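## Task

Slide or carry just the orange bin over to the side of the bench closest to the arms, then set the hook down lying flat on the bench next to that bin so its handle sticks out past that same edge. Nothing else may change what it rests on. The result only counts if it stays put with no robot holding it; at the end, open the grippers and pull the arms away.

## Robot and tools

Robots. There are three identical i2rt Big YAM arms named arm1, arm2 and arm3. Each has six revolute joints, a two-finger gripper and a wrist camera (arm1_cam_wrist, arm2_cam_wrist, arm3_cam_wrist). Two fixed room cameras, room_a and room_b, watch the scene. With joints 1 and 6 at zero and the hand level and pointing ahead, the wrist camera rides on top of the hand looking toward the fingertips. The hand can reach roughly 1.0 m from the joint1 axis. Joints move at different speeds, so the path between two postures may curve widely.

Frame. Positions use one shared scene frame with its origin on the floor and +z upward. The hand point is midway between the fingertips; its z axis runs along the fingers and the fingers open and close along its y axis. The feet's actual poses are not printed.

execute_actions. Argument actions is a list holding either one action or nothing (an empty list only reports state and images). An action is an object keyed by arm name; under each arm goes joints, an object of absolute joint targets (not offsets from the current position). Keys and ranges: joint1_rad -2.879 to 2.879 (base yaw, positive is counter-clockwise seen from above, 0 means the arm unfolds the way its foot faces); joint2_rad 0 to 3.141 (shoulder, 0 is upper arm back and about level, increasing lifts it up then forward); joint3_rad 0 to 3.019 (elbow, 0 is folded, increasing opens); joint4_rad -1.692 to 1.57 (hand pitch, positive tips fingers up); joint5_rad -1.57 to 1.57 (sideways swing, positive toward the arm's right); joint6_rad -2.094 to 2.094 (hand roll, positive clockwise viewed from behind the hand); gripper_m 0 to 0.093, the fingertip gap in metres. Done tolerances are ±0.045, 0.14, 0.09, 0.055, 0.03, 0.035 rad and ±0.003 m respectively. Any subset of arms and joints may be named; all named motions start together and may finish at different times; one action lasts at most 15 s. Omitted joints may keep pushing toward earlier targets. An unknown key or out-of-range number rejects the whole call and nothing moves. Optional cameras is a list of camera names, or "all"; null or omitted gives all, [] gives none. Example: {"arm1": {"joints": {"gripper_m": 0.05}}, "arm2": {"joints": {"joint1_rad": 0.3}}}.

wait takes seconds from 0 to 10; nothing new is commanded and the scene continues. It returns the same state and pictures as an empty action.

zoom_image takes camera (one of the five names) and region [x0, y0, x1, y1] in pixels of that camera's newest full image, origin top-left, at most 504 by 504.

read_manual with section "licences" only returns licence text; it moves nothing.

finished_scene takes scene (1 or 2) and irreversibly closes that scene after the last command is held, reporting success and giving the next task.

Results. Each result has per-robot state and one image per requested camera, in the order listed on the pictures line. joint_positions gives current readings (gripper_m is the sum of the two finger slides). joint_status tells how each commanded motion of the last accepted action ended: reached target, off_target (stopped short and may still be pushing), contact_stop or time_out (target dropped, holds where it stopped, though after time_out a joint may keep a nearby target and keep pushing), not_followed (a self/inter-arm collision check refused the arm's targets; the gripper part still runs and the refused targets may be retried on later actions), or limit_stop_at_motor_heat. A line reading joint command not followed, often with cause:, marks such a refusal. on_its_own lists uncommanded behaviour; its held at value is a target, not a position. Joint torques are total drive outputs per arm joint with per-unit offset, scaling and noise, so read them cautiously. MOTOR HOT appears from 85 °C; at 100 °C an OVER-TEMPERATURE FAULT drops that arm until it cools; resend targets afterward. If a call reports a stop, later motion, wait and finished_scene calls in the same reply are skipped.

Cautions. The arms do not stop on contact and can push hard; to relieve a stalled joint, command it to its reported position. Very small target changes may not move a joint. Holding loads heats motors, even while you deliberate, and heat partly carries into scene 2; a held load slowly sags. Avoid arms pressing on each other (ends the run); the collision check may react late and ignores fingers, gripper housings and wrist cameras, and no state line reports arm-to-arm contact. Objects touching arms are fine. Never push items off the work area or onto the floor; that ends the scene. Avoid drops, slips, slams and hard impacts. Loose objects may occasionally be nudged by an outside push, so recheck before finishing. The simulation keeps running while you think, holding your last command. Finish with grippers open and arms moved away from the bin and hook.

Each tool is called as name(argument=value, ...) on one line, values as JSON.

## Session

I'll start by looking at the current state of the scene.

execute_actions(actions=[])

Scene clock: 0.00 s.
Joint torques (N m, as the arm reports them, + toward a larger angle): no reading
arm1.joint_positions: joint1_rad=-0.386 joint2_rad=+0.411 joint3_rad=+1.475 joint4_rad=-1.334 joint5_rad=+0.230 joint6_rad=-0.067 gripper_m=+0.095
arm1.joint_status: not commanded
arm1.hand: x=-0.8643 y=+0.1079 z=+1.3261 quat_wxyz=(-0.548, +0.443, -0.658, -0.267) (m; scene frame)
arm2.joint_positions: joint1_rad=+0.000 joint2_rad=+0.270 joint3_rad=+1.687 joint4_rad=-1.462 joint5_rad=+0.195 joint6_rad=+0.278 gripper_m=+0.094
arm2.joint_status: not commanded
arm2.hand: x=+0.0564 y=-0.0195 z=+1.4114 quat_wxyz=(-0.441, +0.406, -0.600, -0.530) (m; scene frame)
arm3.joint_positions: joint1_rad=+0.569 joint2_rad=+0.464 joint3_rad=+1.444 joint4_rad=-1.290 joint5_rad=+0.176 joint6_rad=-0.175 gripper_m=+0.094
arm3.joint_status: not commanded
arm3.hand: x=+0.8597 y=+0.1468 z=+1.3962 quat_wxyz=(-0.387, +0.715, -0.372, -0.448) (m; scene frame)
pictures: arm1_cam_wrist, arm2_cam_wrist, arm3_cam_wrist, room_a, room_b
Images, in order (width x height): arm1_cam_wrist 504x504, arm2_cam_wrist 504x504, arm3_cam_wrist 504x504, room_a 504x504, room_b 504x504.

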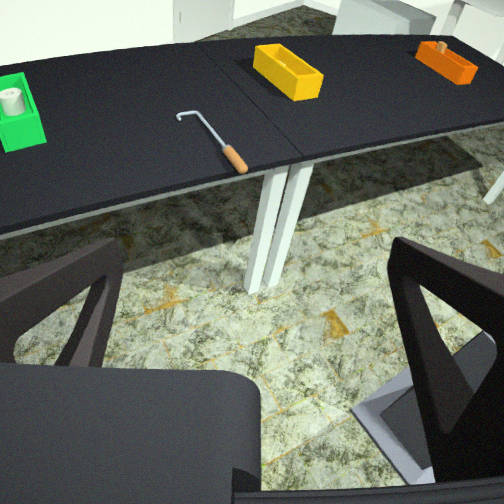

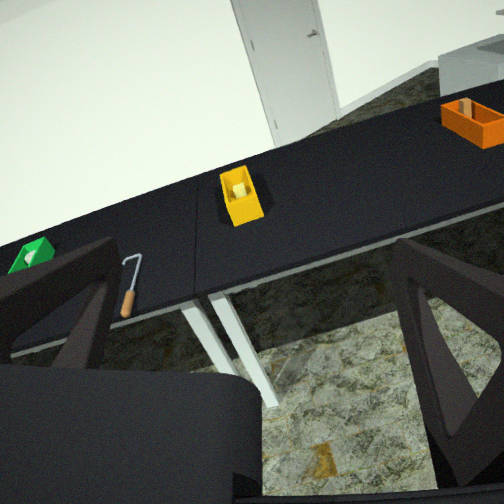

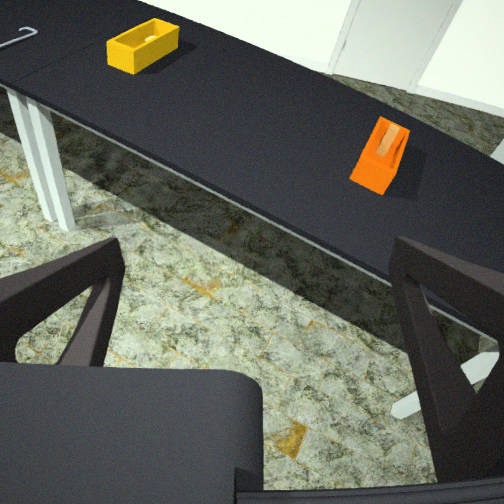

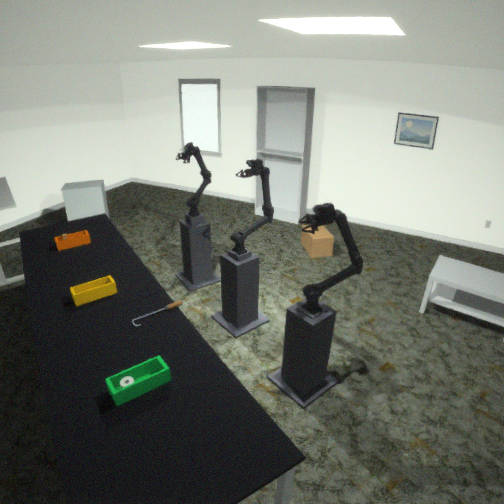

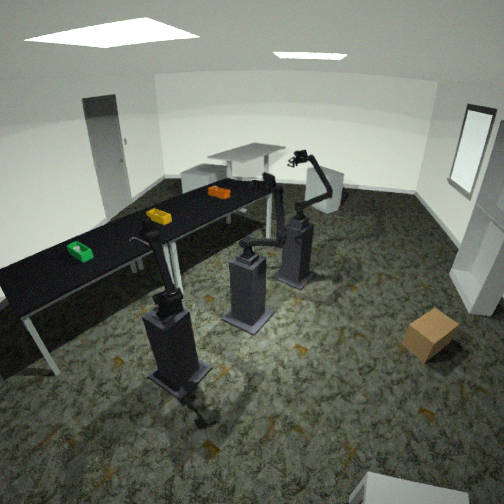

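zoom_image(camera="arm1_cam_wrist", region=[140, 80, 300, 200])

zoom_image(camera="room_a", region=[0, 200, 252, 420])

zoom_image(camera="arm3_cam_wrist", region=[300, 90, 460, 220])

Region (140, 80, 300, 200) of arm1_cam_wrist's 504x504 image, scaled by 3.150, with more detail than that image has; it fills the top 378 rows of this view, and the rest is white.

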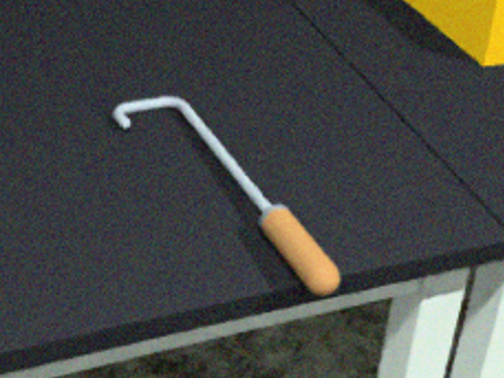

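Region (0, 200, 252, 420) of room_a's 504x504 image, scaled by 2.000, with more detail than that image has; it fills the top 440 rows of this view, and the rest is white.

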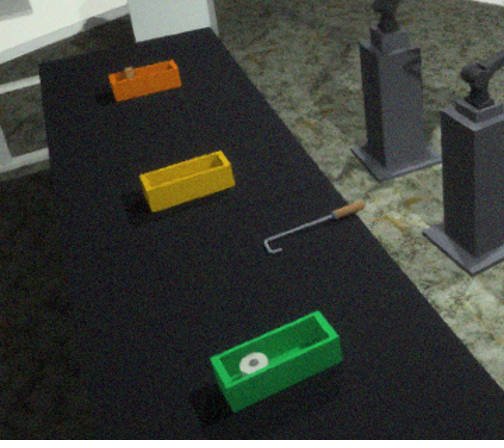

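Region (300, 90, 460, 220) of arm3_cam_wrist's 504x504 image, scaled by 3.150, with more detail than that image has; it fills the top 410 rows of this view, and the rest is white.

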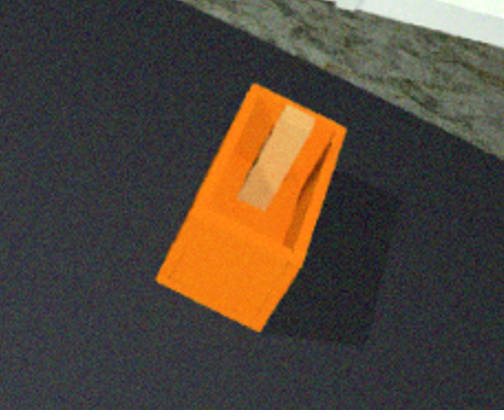

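execute_actions(actions=[{"arm2": {"joints": {"joint1_rad": 0.35, "joint2_rad": 1.084, "joint3_rad": 1.293, "joint4_rad": -1.009, "joint5_rad": 0.0, "joint6_rad": 0.0}}, "arm3": {"joints": {"joint1_rad": 0.0, "joint2_rad": 1.084, "joint3_rad": 1.293, "joint4_rad": -1.009, "joint5_rad": 0.0, "joint6_rad": 0.0}}}])

Scene clock: 121.47 s.
Joint torques (N m, as the arm reports them, + toward a larger angle): arm1=[ 1.67  7.2   6.81  1.31 -0.05  0.  ] | arm2=[ 0.59 -7.61 10.41  2.29  0.08 -0.22] | arm3=[-0.69 -6.37  9.96  1.59 -0.02  0.09]
arm1.joint_positions: joint1_rad=-0.386 joint2_rad=+0.411 joint3_rad=+1.475 joint4_rad=-1.334 joint5_rad=+0.230 joint6_rad=-0.067 gripper_m=+0.095
arm1.joint_status: not commanded
arm1.hand: x=-0.8643 y=+0.1079 z=+1.3261 quat_wxyz=(-0.548, +0.443, -0.658, -0.267) (m; scene frame)
arm2.joint_positions: joint1_rad=+0.342 joint2_rad=+1.097 joint3_rad=+1.274 joint4_rad=-1.033 joint5_rad=+0.002 joint6_rad=+0.012 gripper_m=+0.094
arm2.joint_status: all done
arm2.hand: x=-0.1718 y=+0.4051 z=+1.1298 quat_wxyz=(-0.182, +0.786, -0.509, -0.300) (m; scene frame)
arm3.joint_positions: joint1_rad=-0.002 joint2_rad=+1.092 joint3_rad=+1.275 joint4_rad=-1.024 joint5_rad=+0.001 joint6_rad=-0.010 gripper_m=+0.094
arm3.joint_status: all done
arm3.hand: x=+0.9225 y=+0.4446 z=+1.1772 quat_wxyz=(-0.256, +0.661, -0.660, -0.250) (m; scene frame)
pictures: arm1_cam_wrist, arm2_cam_wrist, arm3_cam_wrist, room_a, room_b
Images, in order (width x height): arm1_cam_wrist 504x504, arm2_cam_wrist 504x504, arm3_cam_wrist 504x504, room_a 504x504, room_b 504x504.

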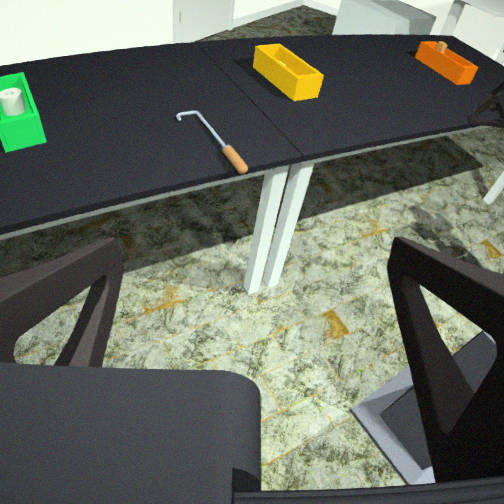

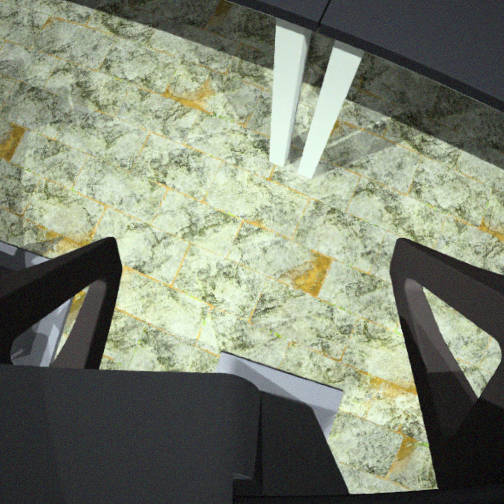

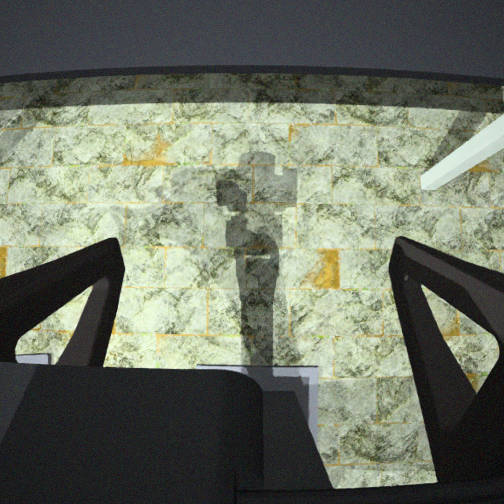

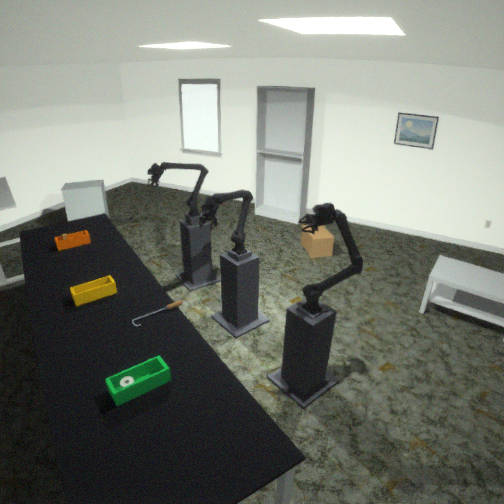

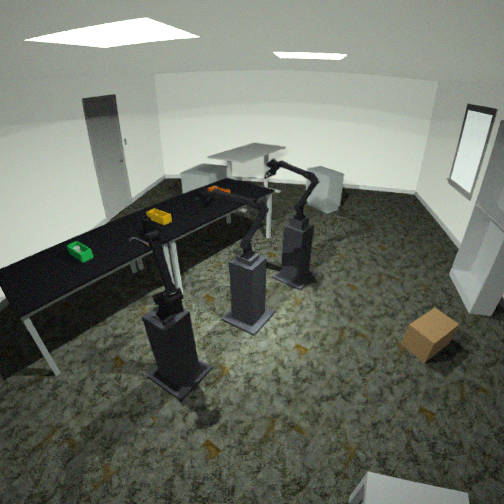

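execute_actions(actions=[{"arm2": {"joints": {"joint1_rad": 0.47, "joint2_rad": 1.897, "joint3_rad": 1.656, "joint4_rad": -0.559}}, "arm3": {"joints": {"joint1_rad": 0.0, "joint2_rad": 1.897, "joint3_rad": 1.656, "joint4_rad": -0.559}}}])

Scene clock: 197.03 s.
Joint torques (N m, as the arm reports them, + toward a larger angle): arm1=[ 1.56  7.22  6.83  1.35 -0.04  0.  ] | arm2=[ -0.2  -20.6   10.33   2.16   0.14  -0.21] | arm3=[ -0.8  -19.87  10.04   1.6   -0.02   0.08]
arm1.joint_positions: joint1_rad=-0.386 joint2_rad=+0.411 joint3_rad=+1.475 joint4_rad=-1.334 joint5_rad=+0.230 joint6_rad=-0.067 gripper_m=+0.095
arm1.joint_status: not commanded
arm1.hand: x=-0.8643 y=+0.1079 z=+1.3261 quat_wxyz=(-0.548, +0.443, -0.658, -0.267) (m; scene frame)
arm2.joint_positions: joint1_rad=+0.475 joint2_rad=+1.915 joint3_rad=+1.636 joint4_rad=-0.580 joint5_rad=+0.000 joint6_rad=+0.011 gripper_m=+0.094
arm2.joint_status: all done
arm2.hand: x=-0.3855 y=+0.6240 z=+0.9241 quat_wxyz=(-0.161, +0.818, -0.456, -0.311) (m; scene frame)
arm3.joint_positions: joint1_rad=-0.002 joint2_rad=+1.908 joint3_rad=+1.633 joint4_rad=-0.574 joint5_rad=+0.001 joint6_rad=-0.010 gripper_m=+0.094
arm3.joint_status: all done
arm3.hand: x=+0.9248 y=+0.7390 z=+0.9706 quat_wxyz=(-0.253, +0.662, -0.661, -0.247) (m; scene frame)
pictures: arm1_cam_wrist, arm2_cam_wrist, arm3_cam_wrist, room_a, room_b
Images, in order (width x height): arm1_cam_wrist 504x504, arm2_cam_wrist 504x504, arm3_cam_wrist 504x504, room_a 504x504, room_b 504x504.

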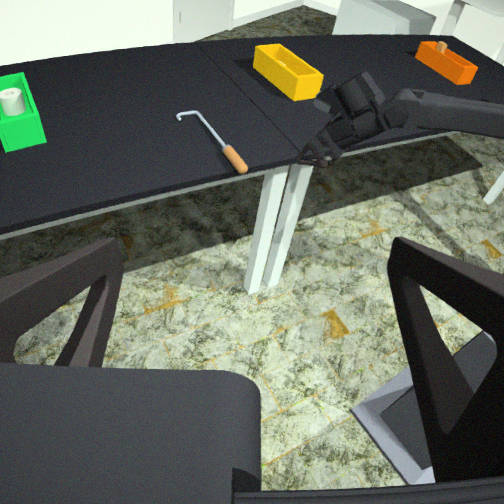

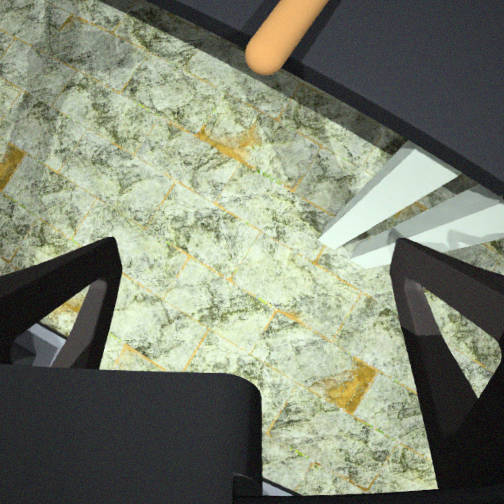

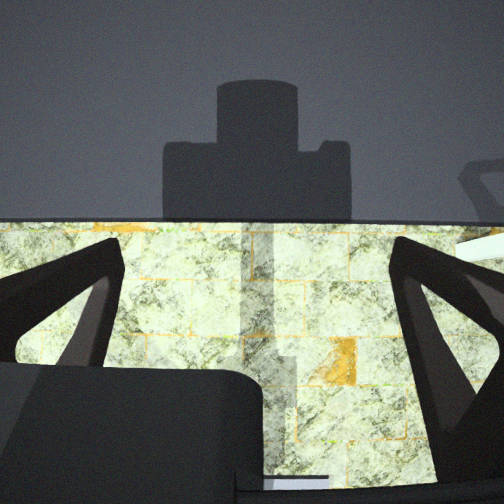

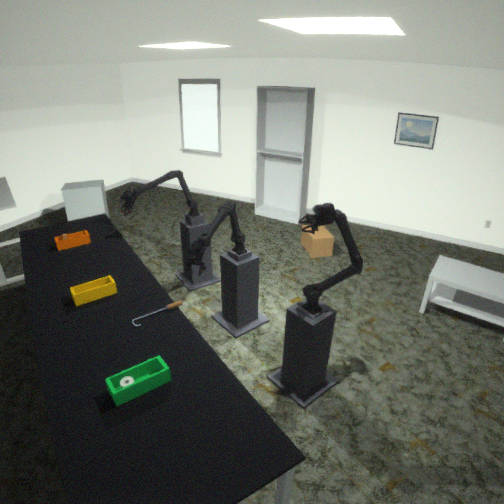

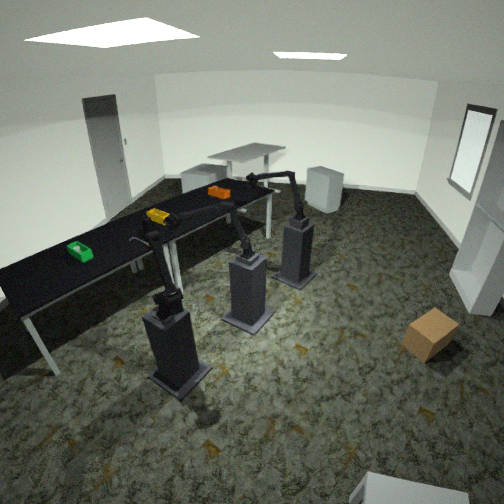

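execute_actions(actions=[{"arm2": {"joints": {"joint1_rad": 0.684, "joint2_rad": 2.407, "joint3_rad": 1.633, "joint4_rad": 0.834, "joint5_rad": 0.786}}, "arm3": {"joints": {"joint4_rad": 0.145}}}])

Scene clock: 318.80 s.
Joint torques (N m, as the arm reports them, + toward a larger angle): arm1=[ 1.58  7.42  6.76  1.29 -0.05  0.  ] | arm2=[  0.82 -23.16   8.57   2.47   0.17  -0.19] | arm3=[ -0.69 -19.67  10.55   2.25  -0.02   0.08]
arm1.joint_positions: joint1_rad=-0.386 joint2_rad=+0.411 joint3_rad=+1.475 joint4_rad=-1.334 joint5_rad=+0.230 joint6_rad=-0.067 gripper_m=+0.095
arm1.joint_status: not commanded
arm1.hand: x=-0.8643 y=+0.1079 z=+1.3261 quat_wxyz=(-0.548, +0.443, -0.658, -0.267) (m; scene frame)
arm2.joint_positions: joint1_rad=+0.677 joint2_rad=+2.416 joint3_rad=+1.611 joint4_rad=+0.809 joint5_rad=+0.784 joint6_rad=+0.009 gripper_m=+0.094
arm2.joint_status: all done
arm2.hand: x=-0.4660 y=+0.6647 z=+0.8088 quat_wxyz=(-0.497, +0.491, -0.509, -0.503) (m; scene frame)
arm3.joint_positions: joint1_rad=-0.002 joint2_rad=+1.908 joint3_rad=+1.633 joint4_rad=+0.123 joint5_rad=+0.001 joint6_rad=-0.010 gripper_m=+0.094
arm3.joint_status: all done
arm3.hand: x=+0.9252 y=+0.8195 z=+1.1181 quat_wxyz=(-0.466, +0.537, -0.535, -0.457) (m; scene frame)
pictures: arm1_cam_wrist, arm2_cam_wrist, arm3_cam_wrist, room_a, room_b
Images, in order (width x height): arm1_cam_wrist 504x504, arm2_cam_wrist 504x504, arm3_cam_wrist 504x504, room_a 504x504, room_b 504x504.

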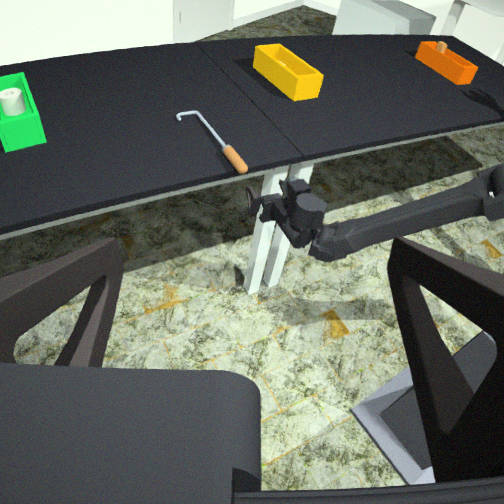

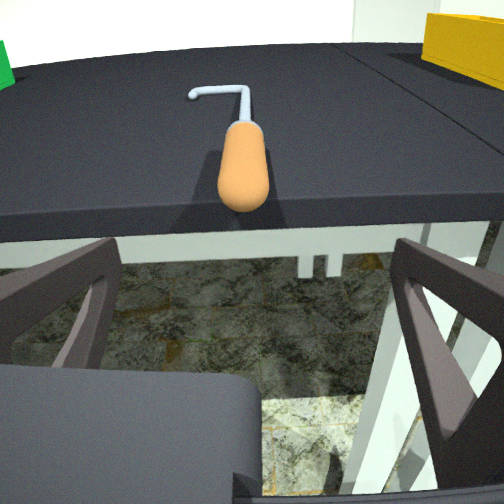

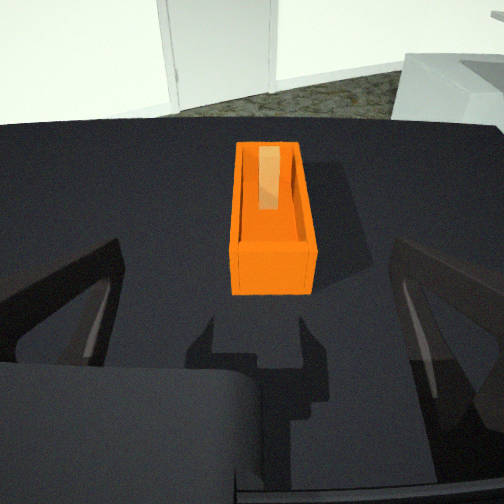

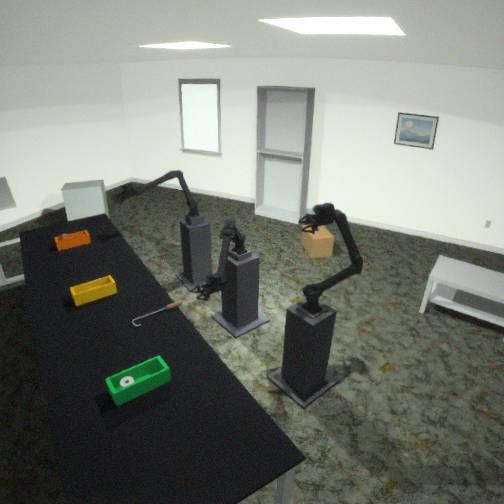

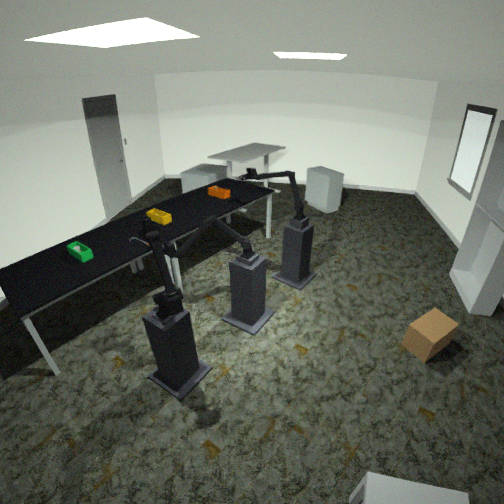

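zoom_image(camera="arm2_cam_wrist", region=[100, 60, 410, 280])

zoom_image(camera="arm3_cam_wrist", region=[180, 110, 380, 310])

Region (100, 60, 410, 280) of arm2_cam_wrist's 504x504 image, scaled by 1.626, with more detail than that image has; it fills the top 358 rows of this view, and the rest is white.

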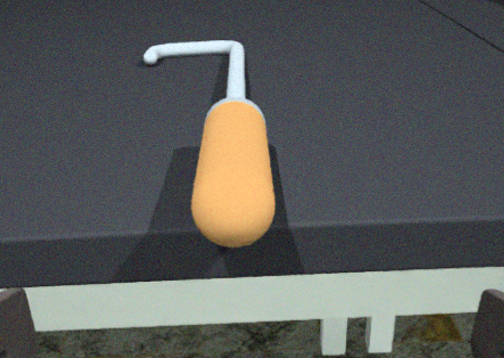

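Region (180, 110, 380, 310) of arm3_cam_wrist's 504x504 image, scaled by 2.520, with more detail than that image has.

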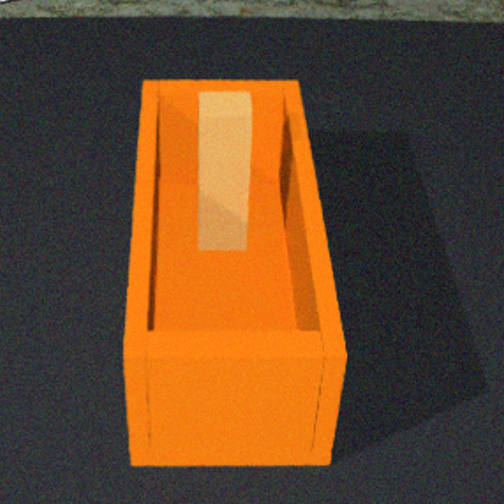

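execute_actions(actions=[{"arm2": {"joints": {"joint1_rad": 0.584, "joint2_rad": 2.441, "joint3_rad": 2.069, "joint4_rad": -0.073, "joint5_rad": 0.625, "joint6_rad": 0.315}}, "arm3": {"joints": {"joint2_rad": 2.461, "joint3_rad": 2.075}}}])

Scene clock: 440.43 s.
Joint torques (N m, as the arm reports them, + toward a larger angle): arm1=[ 1.46  7.07  6.83  1.34 -0.04  0.  ] | arm2=[  0.61 -23.98  11.53   1.01   0.24   0.02] | arm3=[ -0.74 -26.19  12.57   1.75  -0.02   0.08]
arm1.joint_positions: joint1_rad=-0.386 joint2_rad=+0.411 joint3_rad=+1.475 joint4_rad=-1.334 joint5_rad=+0.230 joint6_rad=-0.067 gripper_m=+0.095
arm1.joint_status: not commanded
arm1.hand: x=-0.8643 y=+0.1079 z=+1.3261 quat_wxyz=(-0.548, +0.443, -0.658, -0.267) (m; scene frame)
arm2.joint_positions: joint1_rad=+0.577 joint2_rad=+2.428 joint3_rad=+2.030 joint4_rad=-0.056 joint5_rad=+0.627 joint6_rad=+0.303 gripper_m=+0.094
arm2.joint_status: all done
arm2.hand: x=-0.4660 y=+0.7636 z=+0.8373 quat_wxyz=(-0.393, +0.571, -0.594, -0.408) (m; scene frame)
arm3.joint_positions: joint1_rad=-0.002 joint2_rad=+2.477 joint3_rad=+2.018 joint4_rad=+0.137 joint5_rad=+0.001 joint6_rad=-0.009 gripper_m=+0.094
arm3.joint_status: all done
arm3.hand: x=+0.9264 y=+0.9355 z=+0.8574 quat_wxyz=(-0.418, +0.574, -0.573, -0.410) (m; scene frame)
pictures: arm1_cam_wrist, arm2_cam_wrist, arm3_cam_wrist, room_a, room_b
Images, in order (width x height): arm1_cam_wrist 504x504, arm2_cam_wrist 504x504, arm3_cam_wrist 504x504, room_a 504x504, room_b 504x504.

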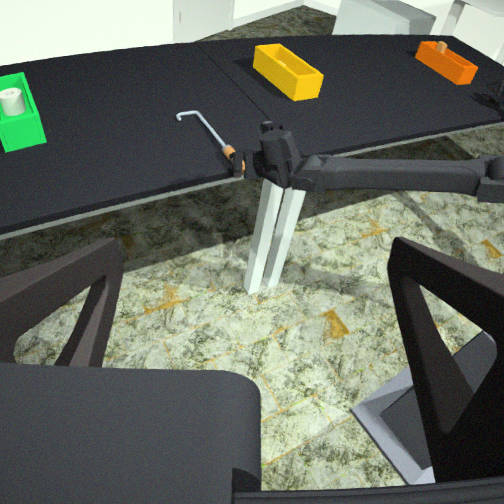

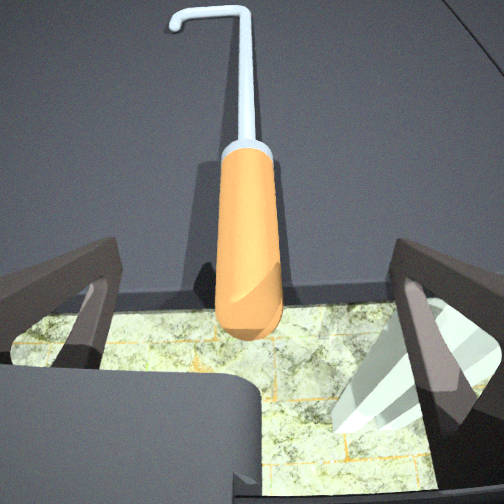

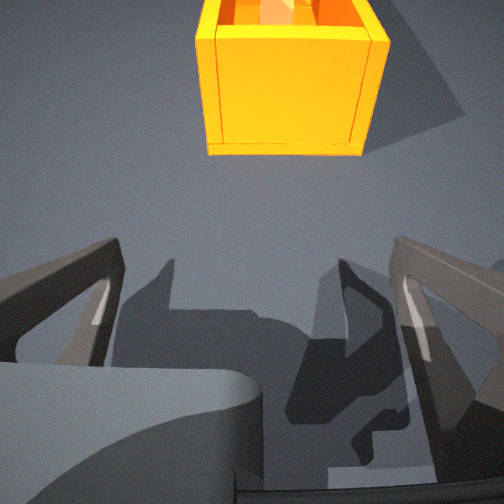

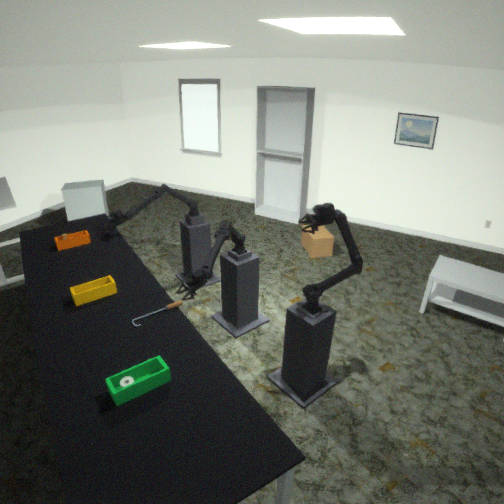

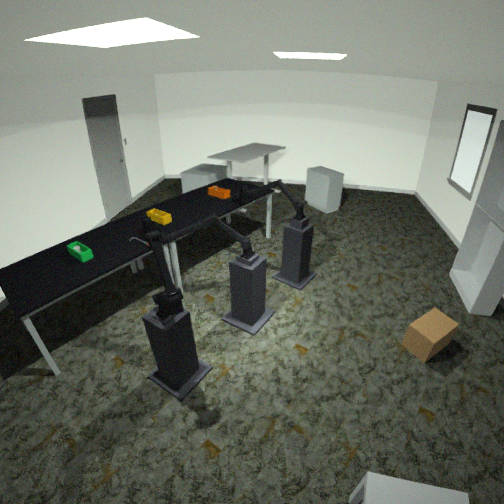

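execute_actions(actions=[], cameras=["arm2_cam_wrist"])

Scene clock: 448.03 s.
Joint torques (N m, as the arm reports them, + toward a larger angle): arm1=[ 1.44  7.14  6.8   1.39 -0.04  0.  ] | arm2=[  0.76 -24.08  11.59   1.02   0.24   0.02] | arm3=[ -0.72 -25.45  12.37   1.73  -0.02   0.07]
arm1.joint_positions: joint1_rad=-0.386 joint2_rad=+0.411 joint3_rad=+1.475 joint4_rad=-1.334 joint5_rad=+0.230 joint6_rad=-0.067 gripper_m=+0.095
arm1.joint_status: not commanded
arm1.hand: x=-0.8643 y=+0.1079 z=+1.3261 quat_wxyz=(-0.548, +0.443, -0.658, -0.267) (m; scene frame)
arm2.joint_positions: joint1_rad=+0.577 joint2_rad=+2.428 joint3_rad=+2.030 joint4_rad=-0.056 joint5_rad=+0.627 joint6_rad=+0.303 gripper_m=+0.094
arm2.joint_status: all done
arm2.hand: x=-0.4660 y=+0.7636 z=+0.8373 quat_wxyz=(-0.393, +0.571, -0.594, -0.408) (m; scene frame)
arm3.joint_positions: joint1_rad=-0.002 joint2_rad=+2.477 joint3_rad=+2.018 joint4_rad=+0.137 joint5_rad=+0.001 joint6_rad=-0.009 gripper_m=+0.094
arm3.joint_status: all done
arm3.hand: x=+0.9264 y=+0.9355 z=+0.8574 quat_wxyz=(-0.418, +0.574, -0.573, -0.410) (m; scene frame)
pictures: arm2_cam_wrist
Images, in order (width x height): arm2_cam_wrist 504x504.

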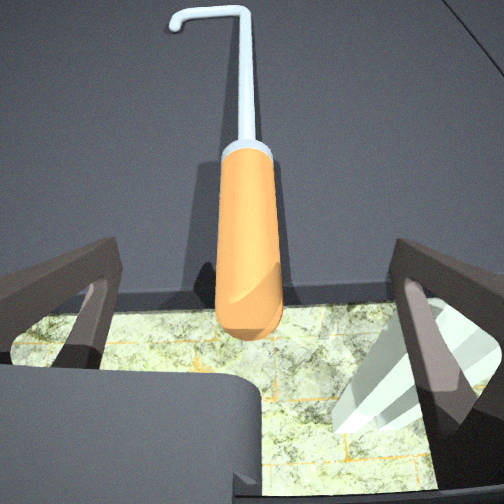

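execute_actions(actions=[{"arm2": {"joints": {"joint1_rad": 0.530, "joint3_rad": 2.40, "joint4_rad": -0.23, "joint5_rad": 0.582, "joint6_rad": 0.275}}, "arm3": {"joints": {"joint4_rad": -0.13}}}], cameras=["arm2_cam_wrist", "arm3_cam_wrist"])

Scene clock: 531.37 s.
Joint torques (N m, as the arm reports them, + toward a larger angle): arm1=[ 1.31  6.73  6.82  1.36 -0.05 -0.01] | arm2=[  0.55 -25.12  12.14   1.13   0.19  -0.24] | arm3=[ -0.77 -25.56  12.14   0.92  -0.02   0.08]
arm1.joint_positions: joint1_rad=-0.386 joint2_rad=+0.411 joint3_rad=+1.475 joint4_rad=-1.334 joint5_rad=+0.230 joint6_rad=-0.067 gripper_m=+0.095
arm1.joint_status: not commanded
arm1.hand: x=-0.8643 y=+0.1079 z=+1.3261 quat_wxyz=(-0.548, +0.443, -0.658, -0.267) (m; scene frame)
arm2.joint_positions: joint1_rad=+0.526 joint2_rad=+2.428 joint3_rad=+2.363 joint4_rad=-0.214 joint5_rad=+0.583 joint6_rad=+0.287 gripper_m=+0.094
arm2.joint_status: all done
arm2.hand: x=-0.4567 y=+0.8216 z=+0.9935 quat_wxyz=(-0.400, +0.521, -0.588, -0.472) (m; scene frame)
arm3.joint_positions: joint1_rad=-0.002 joint2_rad=+2.477 joint3_rad=+2.019 joint4_rad=-0.119 joint5_rad=+0.001 joint6_rad=-0.009 gripper_m=+0.094
arm3.joint_status: all done
arm3.hand: x=+0.9262 y=+0.9085 z=+0.8014 quat_wxyz=(-0.341, +0.622, -0.621, -0.334) (m; scene frame)
pictures: arm2_cam_wrist, arm3_cam_wrist
Images, in order (width x height): arm2_cam_wrist 504x504, arm3_cam_wrist 504x504.

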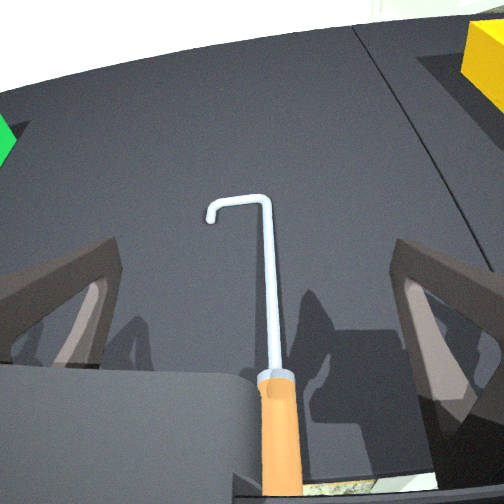

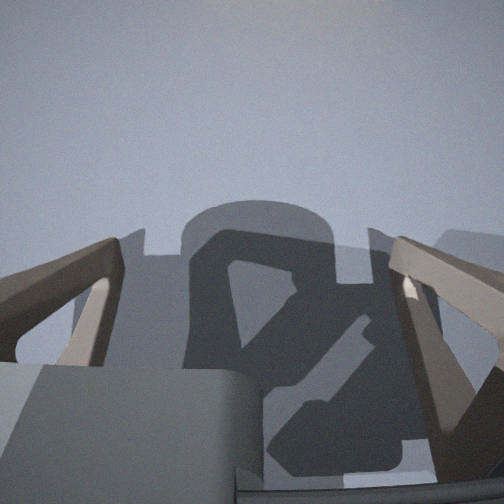

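execute_actions(actions=[{"arm2": {"joints": {"joint1_rad": 0.543, "joint2_rad": 2.60}}, "arm3": {"joints": {"joint4_rad": -0.25}}}], cameras=["arm1_cam_wrist", "arm2_cam_wrist", "arm3_cam_wrist"])

Scene clock: 547.47 s.
Joint torques (N m, as the arm reports them, + toward a larger angle): arm1=[ 1.4   7.21  6.83  1.32 -0.05  0.01] | arm2=[  0.87 -28.12  11.49   1.29   0.25  -0.22] | arm3=[ -0.67 -25.38  11.88   0.67  -0.02   0.05]
arm1.joint_positions: joint1_rad=-0.386 joint2_rad=+0.411 joint3_rad=+1.475 joint4_rad=-1.334 joint5_rad=+0.230 joint6_rad=-0.067 gripper_m=+0.095
arm1.joint_status: not commanded
arm1.hand: x=-0.8643 y=+0.1079 z=+1.3261 quat_wxyz=(-0.548, +0.443, -0.658, -0.267) (m; scene frame)
arm2.joint_positions: joint1_rad=+0.534 joint2_rad=+2.611 joint3_rad=+2.368 joint4_rad=-0.221 joint5_rad=+0.583 joint6_rad=+0.287 gripper_m=+0.094
arm2.joint_status: all done
arm2.hand: x=-0.4679 y=+0.8220 z=+0.8261 quat_wxyz=(-0.389, +0.577, -0.596, -0.401) (m; scene frame)
arm3.joint_positions: joint1_rad=-0.002 joint2_rad=+2.476 joint3_rad=+2.022 joint4_rad=-0.234 joint5_rad=+0.001 joint6_rad=-0.007 gripper_m=+0.094
arm3.joint_status: all done
arm3.hand: x=+0.9261 y=+0.8929 z=+0.7809 quat_wxyz=(-0.305, +0.639, -0.639, -0.300) (m; scene frame)
pictures: arm1_cam_wrist, arm2_cam_wrist, arm3_cam_wrist
Images, in order (width x height): arm1_cam_wrist 504x504, arm2_cam_wrist 504x504, arm3_cam_wrist 504x504.

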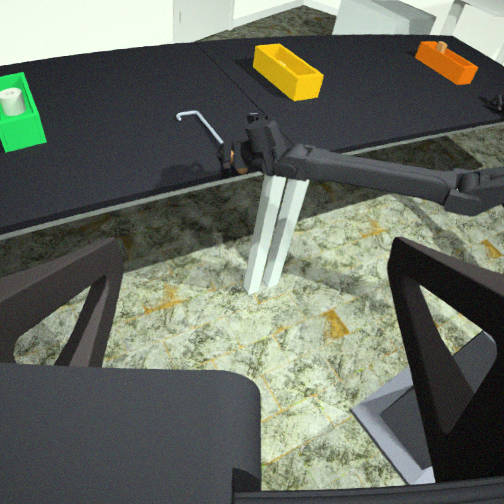

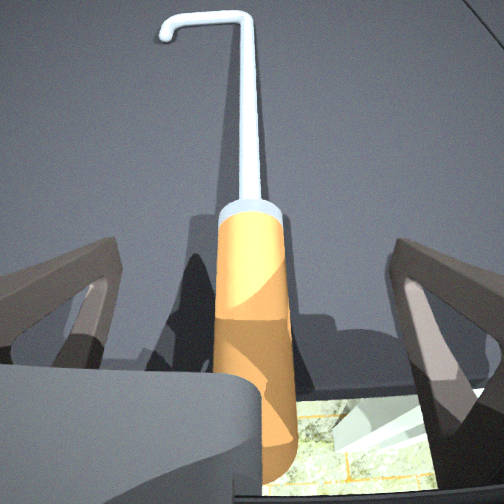

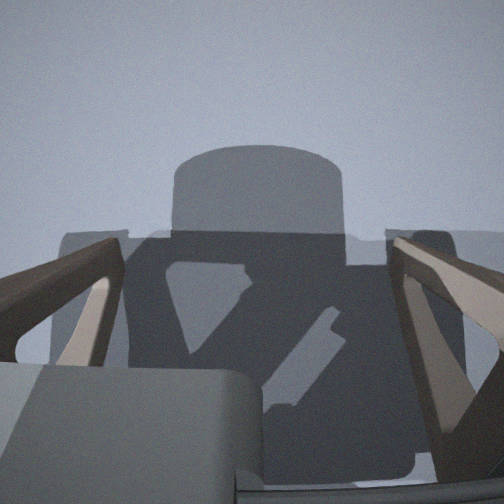

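execute_actions(actions=[{"arm2": {"joints": {"joint2_rad": 2.635}}, "arm3": {"joints": {"joint4_rad": -0.29}}}], cameras=["arm2_cam_wrist", "arm3_cam_wrist"])

Scene clock: 562.40 s.
Joint torques (N m, as the arm reports them, + toward a larger angle): arm1=[ 1.66  6.97  6.92  1.31 -0.08  0.01] | arm2=[  0.99 -25.01  11.46   1.26   0.25  -0.21] | arm3=[ -0.61 -25.06  11.48   0.51  -0.02   0.05]
arm1.joint_positions: joint1_rad=-0.386 joint2_rad=+0.411 joint3_rad=+1.475 joint4_rad=-1.334 joint5_rad=+0.230 joint6_rad=-0.067 gripper_m=+0.095
arm1.joint_status: not commanded
arm1.hand: x=-0.8643 y=+0.1079 z=+1.3261 quat_wxyz=(-0.548, +0.443, -0.658, -0.267) (m; scene frame)
arm2.joint_positions: joint1_rad=+0.534 joint2_rad=+2.611 joint3_rad=+2.368 joint4_rad=-0.221 joint5_rad=+0.583 joint6_rad=+0.287 gripper_m=+0.094
arm2.joint_status: all done
arm2.hand: x=-0.4679 y=+0.8220 z=+0.8261 quat_wxyz=(-0.389, +0.577, -0.596, -0.401) (m; scene frame)
arm3.joint_positions: joint1_rad=-0.002 joint2_rad=+2.472 joint3_rad=+2.028 joint4_rad=-0.271 joint5_rad=+0.001 joint6_rad=-0.007 gripper_m=+0.094
arm3.joint_status: all done
arm3.hand: x=+0.9261 y=+0.8896 z=+0.7808 quat_wxyz=(-0.297, +0.643, -0.643, -0.291) (m; scene frame)
pictures: arm2_cam_wrist, arm3_cam_wrist
Images, in order (width x height): arm2_cam_wrist 504x504, arm3_cam_wrist 504x504.

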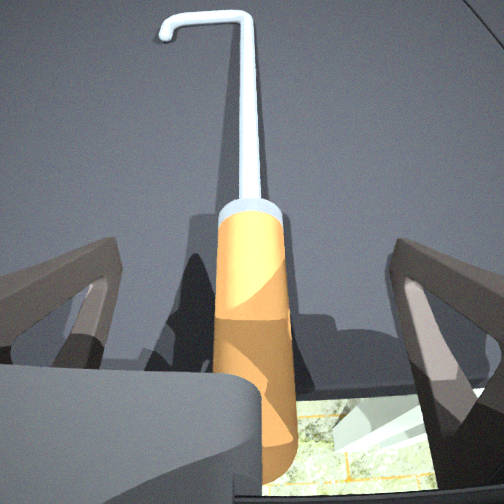

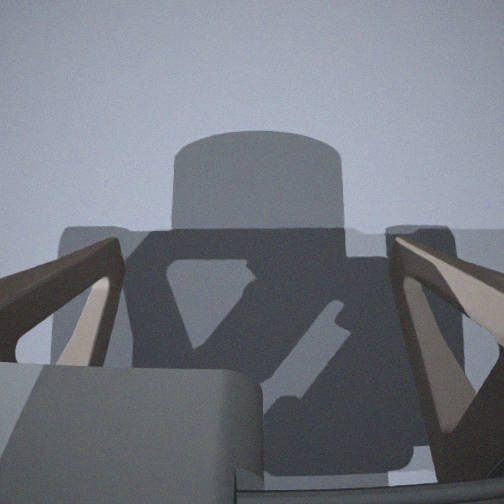

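execute_actions(actions=[{"arm2": {"joints": {"joint2_rad": 2.66}}, "arm3": {"joints": {"joint4_rad": 0.2}}}], cameras=["arm1_cam_wrist", "arm2_cam_wrist"])

Scene clock: 585.57 s.
Joint torques (N m, as the arm reports them, + toward a larger angle): arm1=[ 1.32  6.79  6.83  1.33 -0.05  0.  ] | arm2=[  1.03 -24.1   11.41   1.26   0.26  -0.22] | arm3=[ -0.76 -25.33  11.72   2.26  -0.01   0.06]
arm1.joint_positions: joint1_rad=-0.386 joint2_rad=+0.411 joint3_rad=+1.475 joint4_rad=-1.334 joint5_rad=+0.230 joint6_rad=-0.067 gripper_m=+0.095
arm1.joint_status: not commanded
arm1.hand: x=-0.8643 y=+0.1079 z=+1.3261 quat_wxyz=(-0.548, +0.443, -0.658, -0.267) (m; scene frame)
arm2.joint_positions: joint1_rad=+0.534 joint2_rad=+2.622 joint3_rad=+2.368 joint4_rad=-0.221 joint5_rad=+0.583 joint6_rad=+0.287 gripper_m=+0.094
arm2.joint_status: all done
arm2.hand: x=-0.4676 y=+0.8214 z=+0.8159 quat_wxyz=(-0.388, +0.580, -0.597, -0.396) (m; scene frame)
arm3.joint_positions: joint1_rad=-0.002 joint2_rad=+2.472 joint3_rad=+2.028 joint4_rad=+0.178 joint5_rad=+0.001 joint6_rad=-0.007 gripper_m=+0.094
arm3.joint_status: all done
arm3.hand: x=+0.9264 y=+0.9410 z=+0.8774 quat_wxyz=(-0.433, +0.561, -0.562, -0.426) (m; scene frame)
pictures: arm1_cam_wrist, arm2_cam_wrist
Images, in order (width x height): arm1_cam_wrist 504x504, arm2_cam_wrist 504x504.

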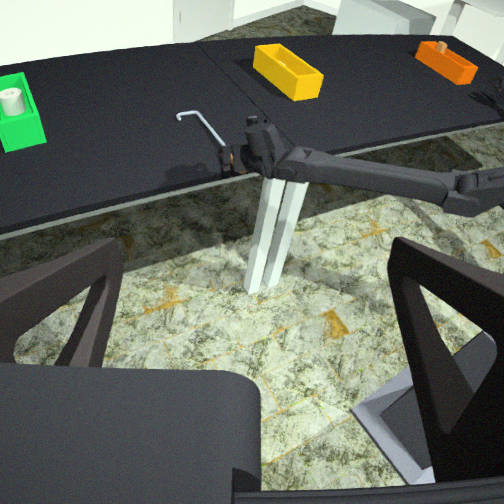

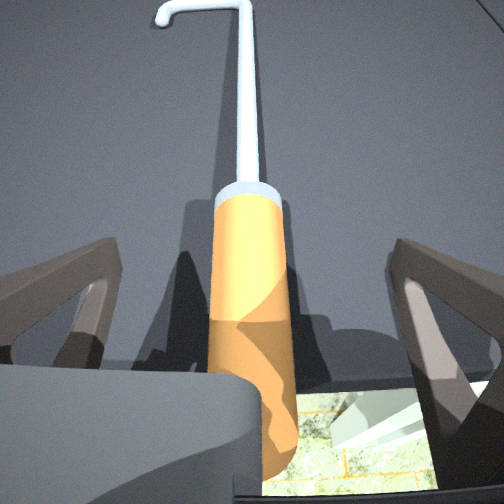

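execute_actions(actions=[{"arm2": {"joints": {"joint2_rad": 2.69}}, "arm3": {"joints": {"joint2_rad": 1.9}}}], cameras=["arm1_cam_wrist", "arm2_cam_wrist"])

Scene clock: 601.97 s.
Joint torques (N m, as the arm reports them, + toward a larger angle): arm1=[ 1.48  6.73  6.74  1.34 -0.05  0.  ] | arm2=[  0.99 -24.7   11.3    1.28   0.27  -0.22] | arm3=[ -0.73 -19.96   9.97   1.11  -0.02   0.06]
arm1.joint_positions: joint1_rad=-0.386 joint2_rad=+0.411 joint3_rad=+1.475 joint4_rad=-1.334 joint5_rad=+0.230 joint6_rad=-0.067 gripper_m=+0.095
arm1.joint_status: not commanded
arm1.hand: x=-0.8643 y=+0.1079 z=+1.3261 quat_wxyz=(-0.548, +0.443, -0.658, -0.267) (m; scene frame)
arm2.joint_positions: joint1_rad=+0.534 joint2_rad=+2.661 joint3_rad=+2.368 joint4_rad=-0.221 joint5_rad=+0.583 joint6_rad=+0.287 gripper_m=+0.094
arm2.joint_status: all done
arm2.hand: x=-0.4662 y=+0.8186 z=+0.7803 quat_wxyz=(-0.386, +0.590, -0.598, -0.380) (m; scene frame)
arm3.joint_positions: joint1_rad=-0.002 joint2_rad=+1.913 joint3_rad=+2.064 joint4_rad=+0.202 joint5_rad=+0.001 joint6_rad=-0.007 gripper_m=+0.094
arm3.joint_status: all done
arm3.hand: x=+0.9249 y=+0.8185 z=+1.4002 quat_wxyz=(-0.585, +0.404, -0.404, -0.576) (m; scene frame)
pictures: arm1_cam_wrist, arm2_cam_wrist
Images, in order (width x height): arm1_cam_wrist 504x504, arm2_cam_wrist 504x504.

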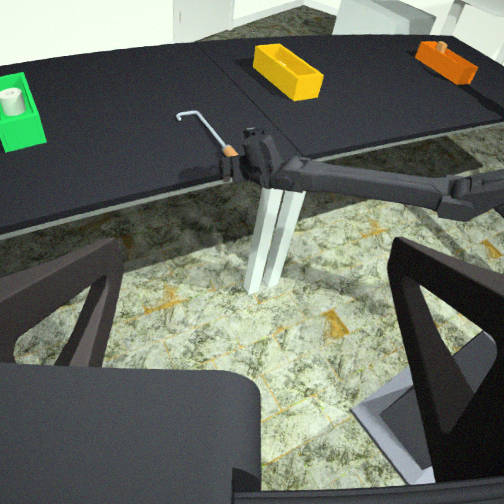

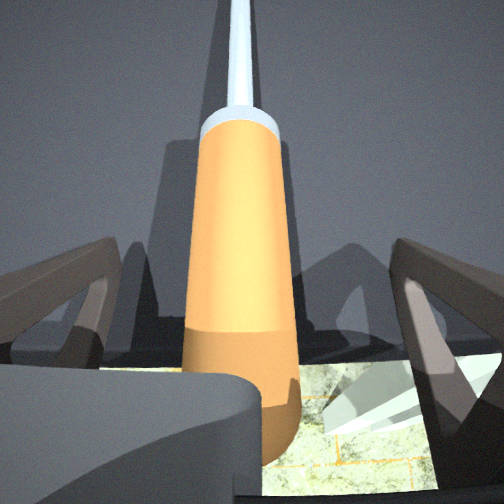

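zoom_image(camera="arm1_cam_wrist", region=[170, 100, 310, 200])

Region (170, 100, 310, 200) of arm1_cam_wrist's 504x504 image, scaled by 3.600, with more detail than that image has; it fills the top 360 rows of this view, and the rest is white.

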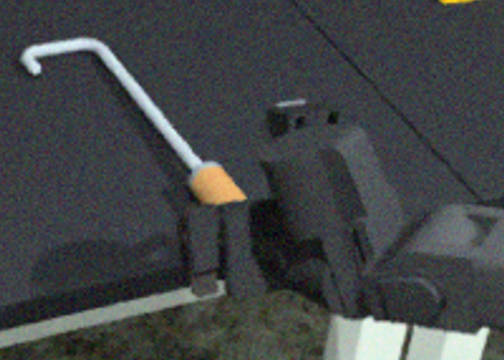

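execute_actions(actions=[{"arm2": {"joints": {"gripper_m": 0.0}}, "arm3": {"joints": {"joint2_rad": 1.6, "joint3_rad": 1.2, "joint4_rad": 0.4}}}], cameras=["arm1_cam_wrist", "arm2_cam_wrist"])

Scene clock: 621.77 s.
Joint torques (N m, as the arm reports them, + toward a larger angle): arm1=[ 1.58  6.91  6.81  1.37 -0.06 -0.01] | arm2=[  0.98 -24.75  11.33   1.28   0.33  -0.2 ] | arm3=[ -0.65 -15.     9.83   1.62  -0.02   0.05]
arm1.joint_positions: joint1_rad=-0.386 joint2_rad=+0.411 joint3_rad=+1.475 joint4_rad=-1.334 joint5_rad=+0.230 joint6_rad=-0.067 gripper_m=+0.095
arm1.joint_status: not commanded
arm1.hand: x=-0.8643 y=+0.1079 z=+1.3261 quat_wxyz=(-0.548, +0.443, -0.658, -0.267) (m; scene frame)
arm2.joint_positions: joint1_rad=+0.534 joint2_rad=+2.661 joint3_rad=+2.368 joint4_rad=-0.221 joint5_rad=+0.581 joint6_rad=+0.286 gripper_m=+0.029
arm2.joint_status: gripper_m off_target (ended at +0.029, target +0.000)
arm2.hand: x=-0.4672 y=+0.8182 z=+0.7802 quat_wxyz=(-0.385, +0.591, -0.597, -0.381) (m; scene frame)
arm3.joint_positions: joint1_rad=-0.002 joint2_rad=+1.615 joint3_rad=+1.180 joint4_rad=+0.395 joint5_rad=+0.001 joint6_rad=-0.007 gripper_m=+0.094
arm3.joint_status: all done
arm3.hand: x=+0.9243 y=+0.6961 z=+1.1282 quat_wxyz=(-0.494, +0.509, -0.510, -0.486) (m; scene frame)
pictures: arm1_cam_wrist, arm2_cam_wrist
Images, in order (width x height): arm1_cam_wrist 504x504, arm2_cam_wrist 504x504.

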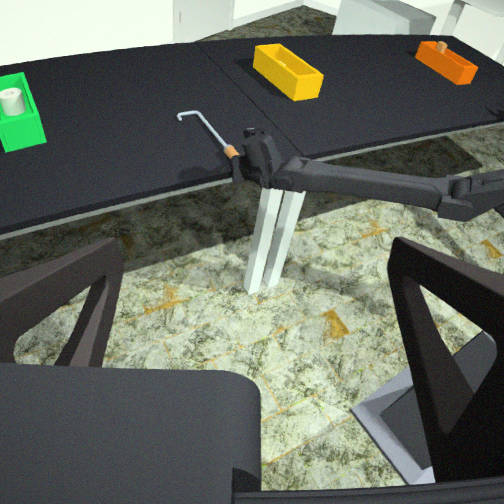

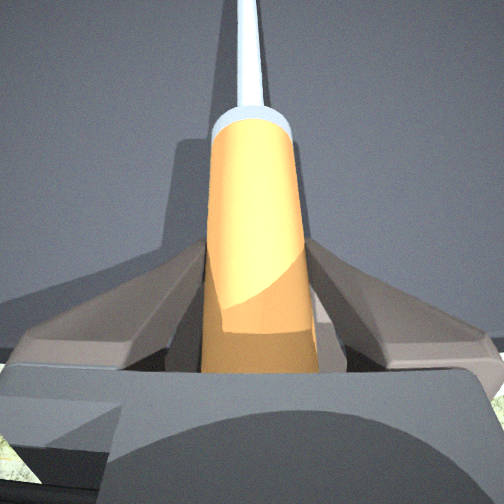

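execute_actions(actions=[{"arm2": {"joints": {"joint2_rad": 2.30}}}], cameras=["arm1_cam_wrist", "arm2_cam_wrist"])

Scene clock: 661.57 s.
Joint torques (N m, as the arm reports them, + toward a larger angle): arm1=[ 1.64  6.94  6.82  1.35 -0.06  0.01] | arm2=[  0.7  -26.98  12.01   2.16   0.24  -0.14] | arm3=[ -0.67 -15.13   9.95   1.61  -0.02   0.05]
arm1.joint_positions: joint1_rad=-0.386 joint2_rad=+0.411 joint3_rad=+1.475 joint4_rad=-1.334 joint5_rad=+0.230 joint6_rad=-0.067 gripper_m=+0.095
arm1.joint_status: not commanded
arm1.hand: x=-0.8643 y=+0.1079 z=+1.3261 quat_wxyz=(-0.548, +0.443, -0.658, -0.267) (m; scene frame)
arm2.joint_positions: joint1_rad=+0.539 joint2_rad=+2.324 joint3_rad=+2.364 joint4_rad=-0.244 joint5_rad=+0.581 joint6_rad=+0.278 gripper_m=+0.029
arm2.joint_status: all done
arm2.hand: x=-0.4554 y=+0.8018 z=+1.0836 quat_wxyz=(-0.401, +0.504, -0.576, -0.503) (m; scene frame)
arm3.joint_positions: joint1_rad=-0.002 joint2_rad=+1.615 joint3_rad=+1.180 joint4_rad=+0.395 joint5_rad=+0.001 joint6_rad=-0.007 gripper_m=+0.094
arm3.joint_status: not commanded
arm3.hand: x=+0.9243 y=+0.6961 z=+1.1282 quat_wxyz=(-0.494, +0.509, -0.510, -0.486) (m; scene frame)
pictures: arm1_cam_wrist, arm2_cam_wrist
Images, in order (width x height): arm1_cam_wrist 504x504, arm2_cam_wrist 504x504.

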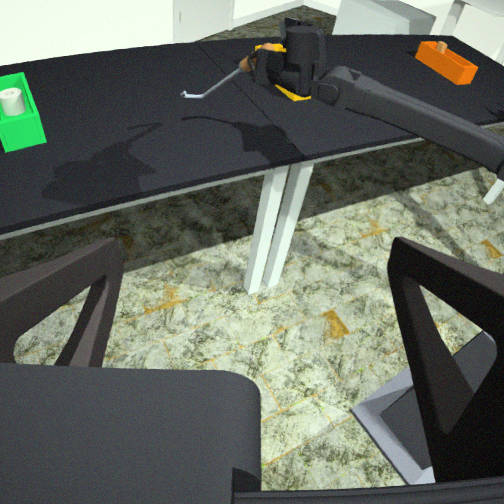

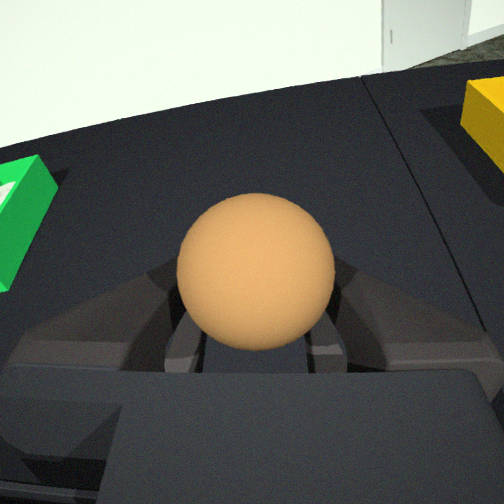

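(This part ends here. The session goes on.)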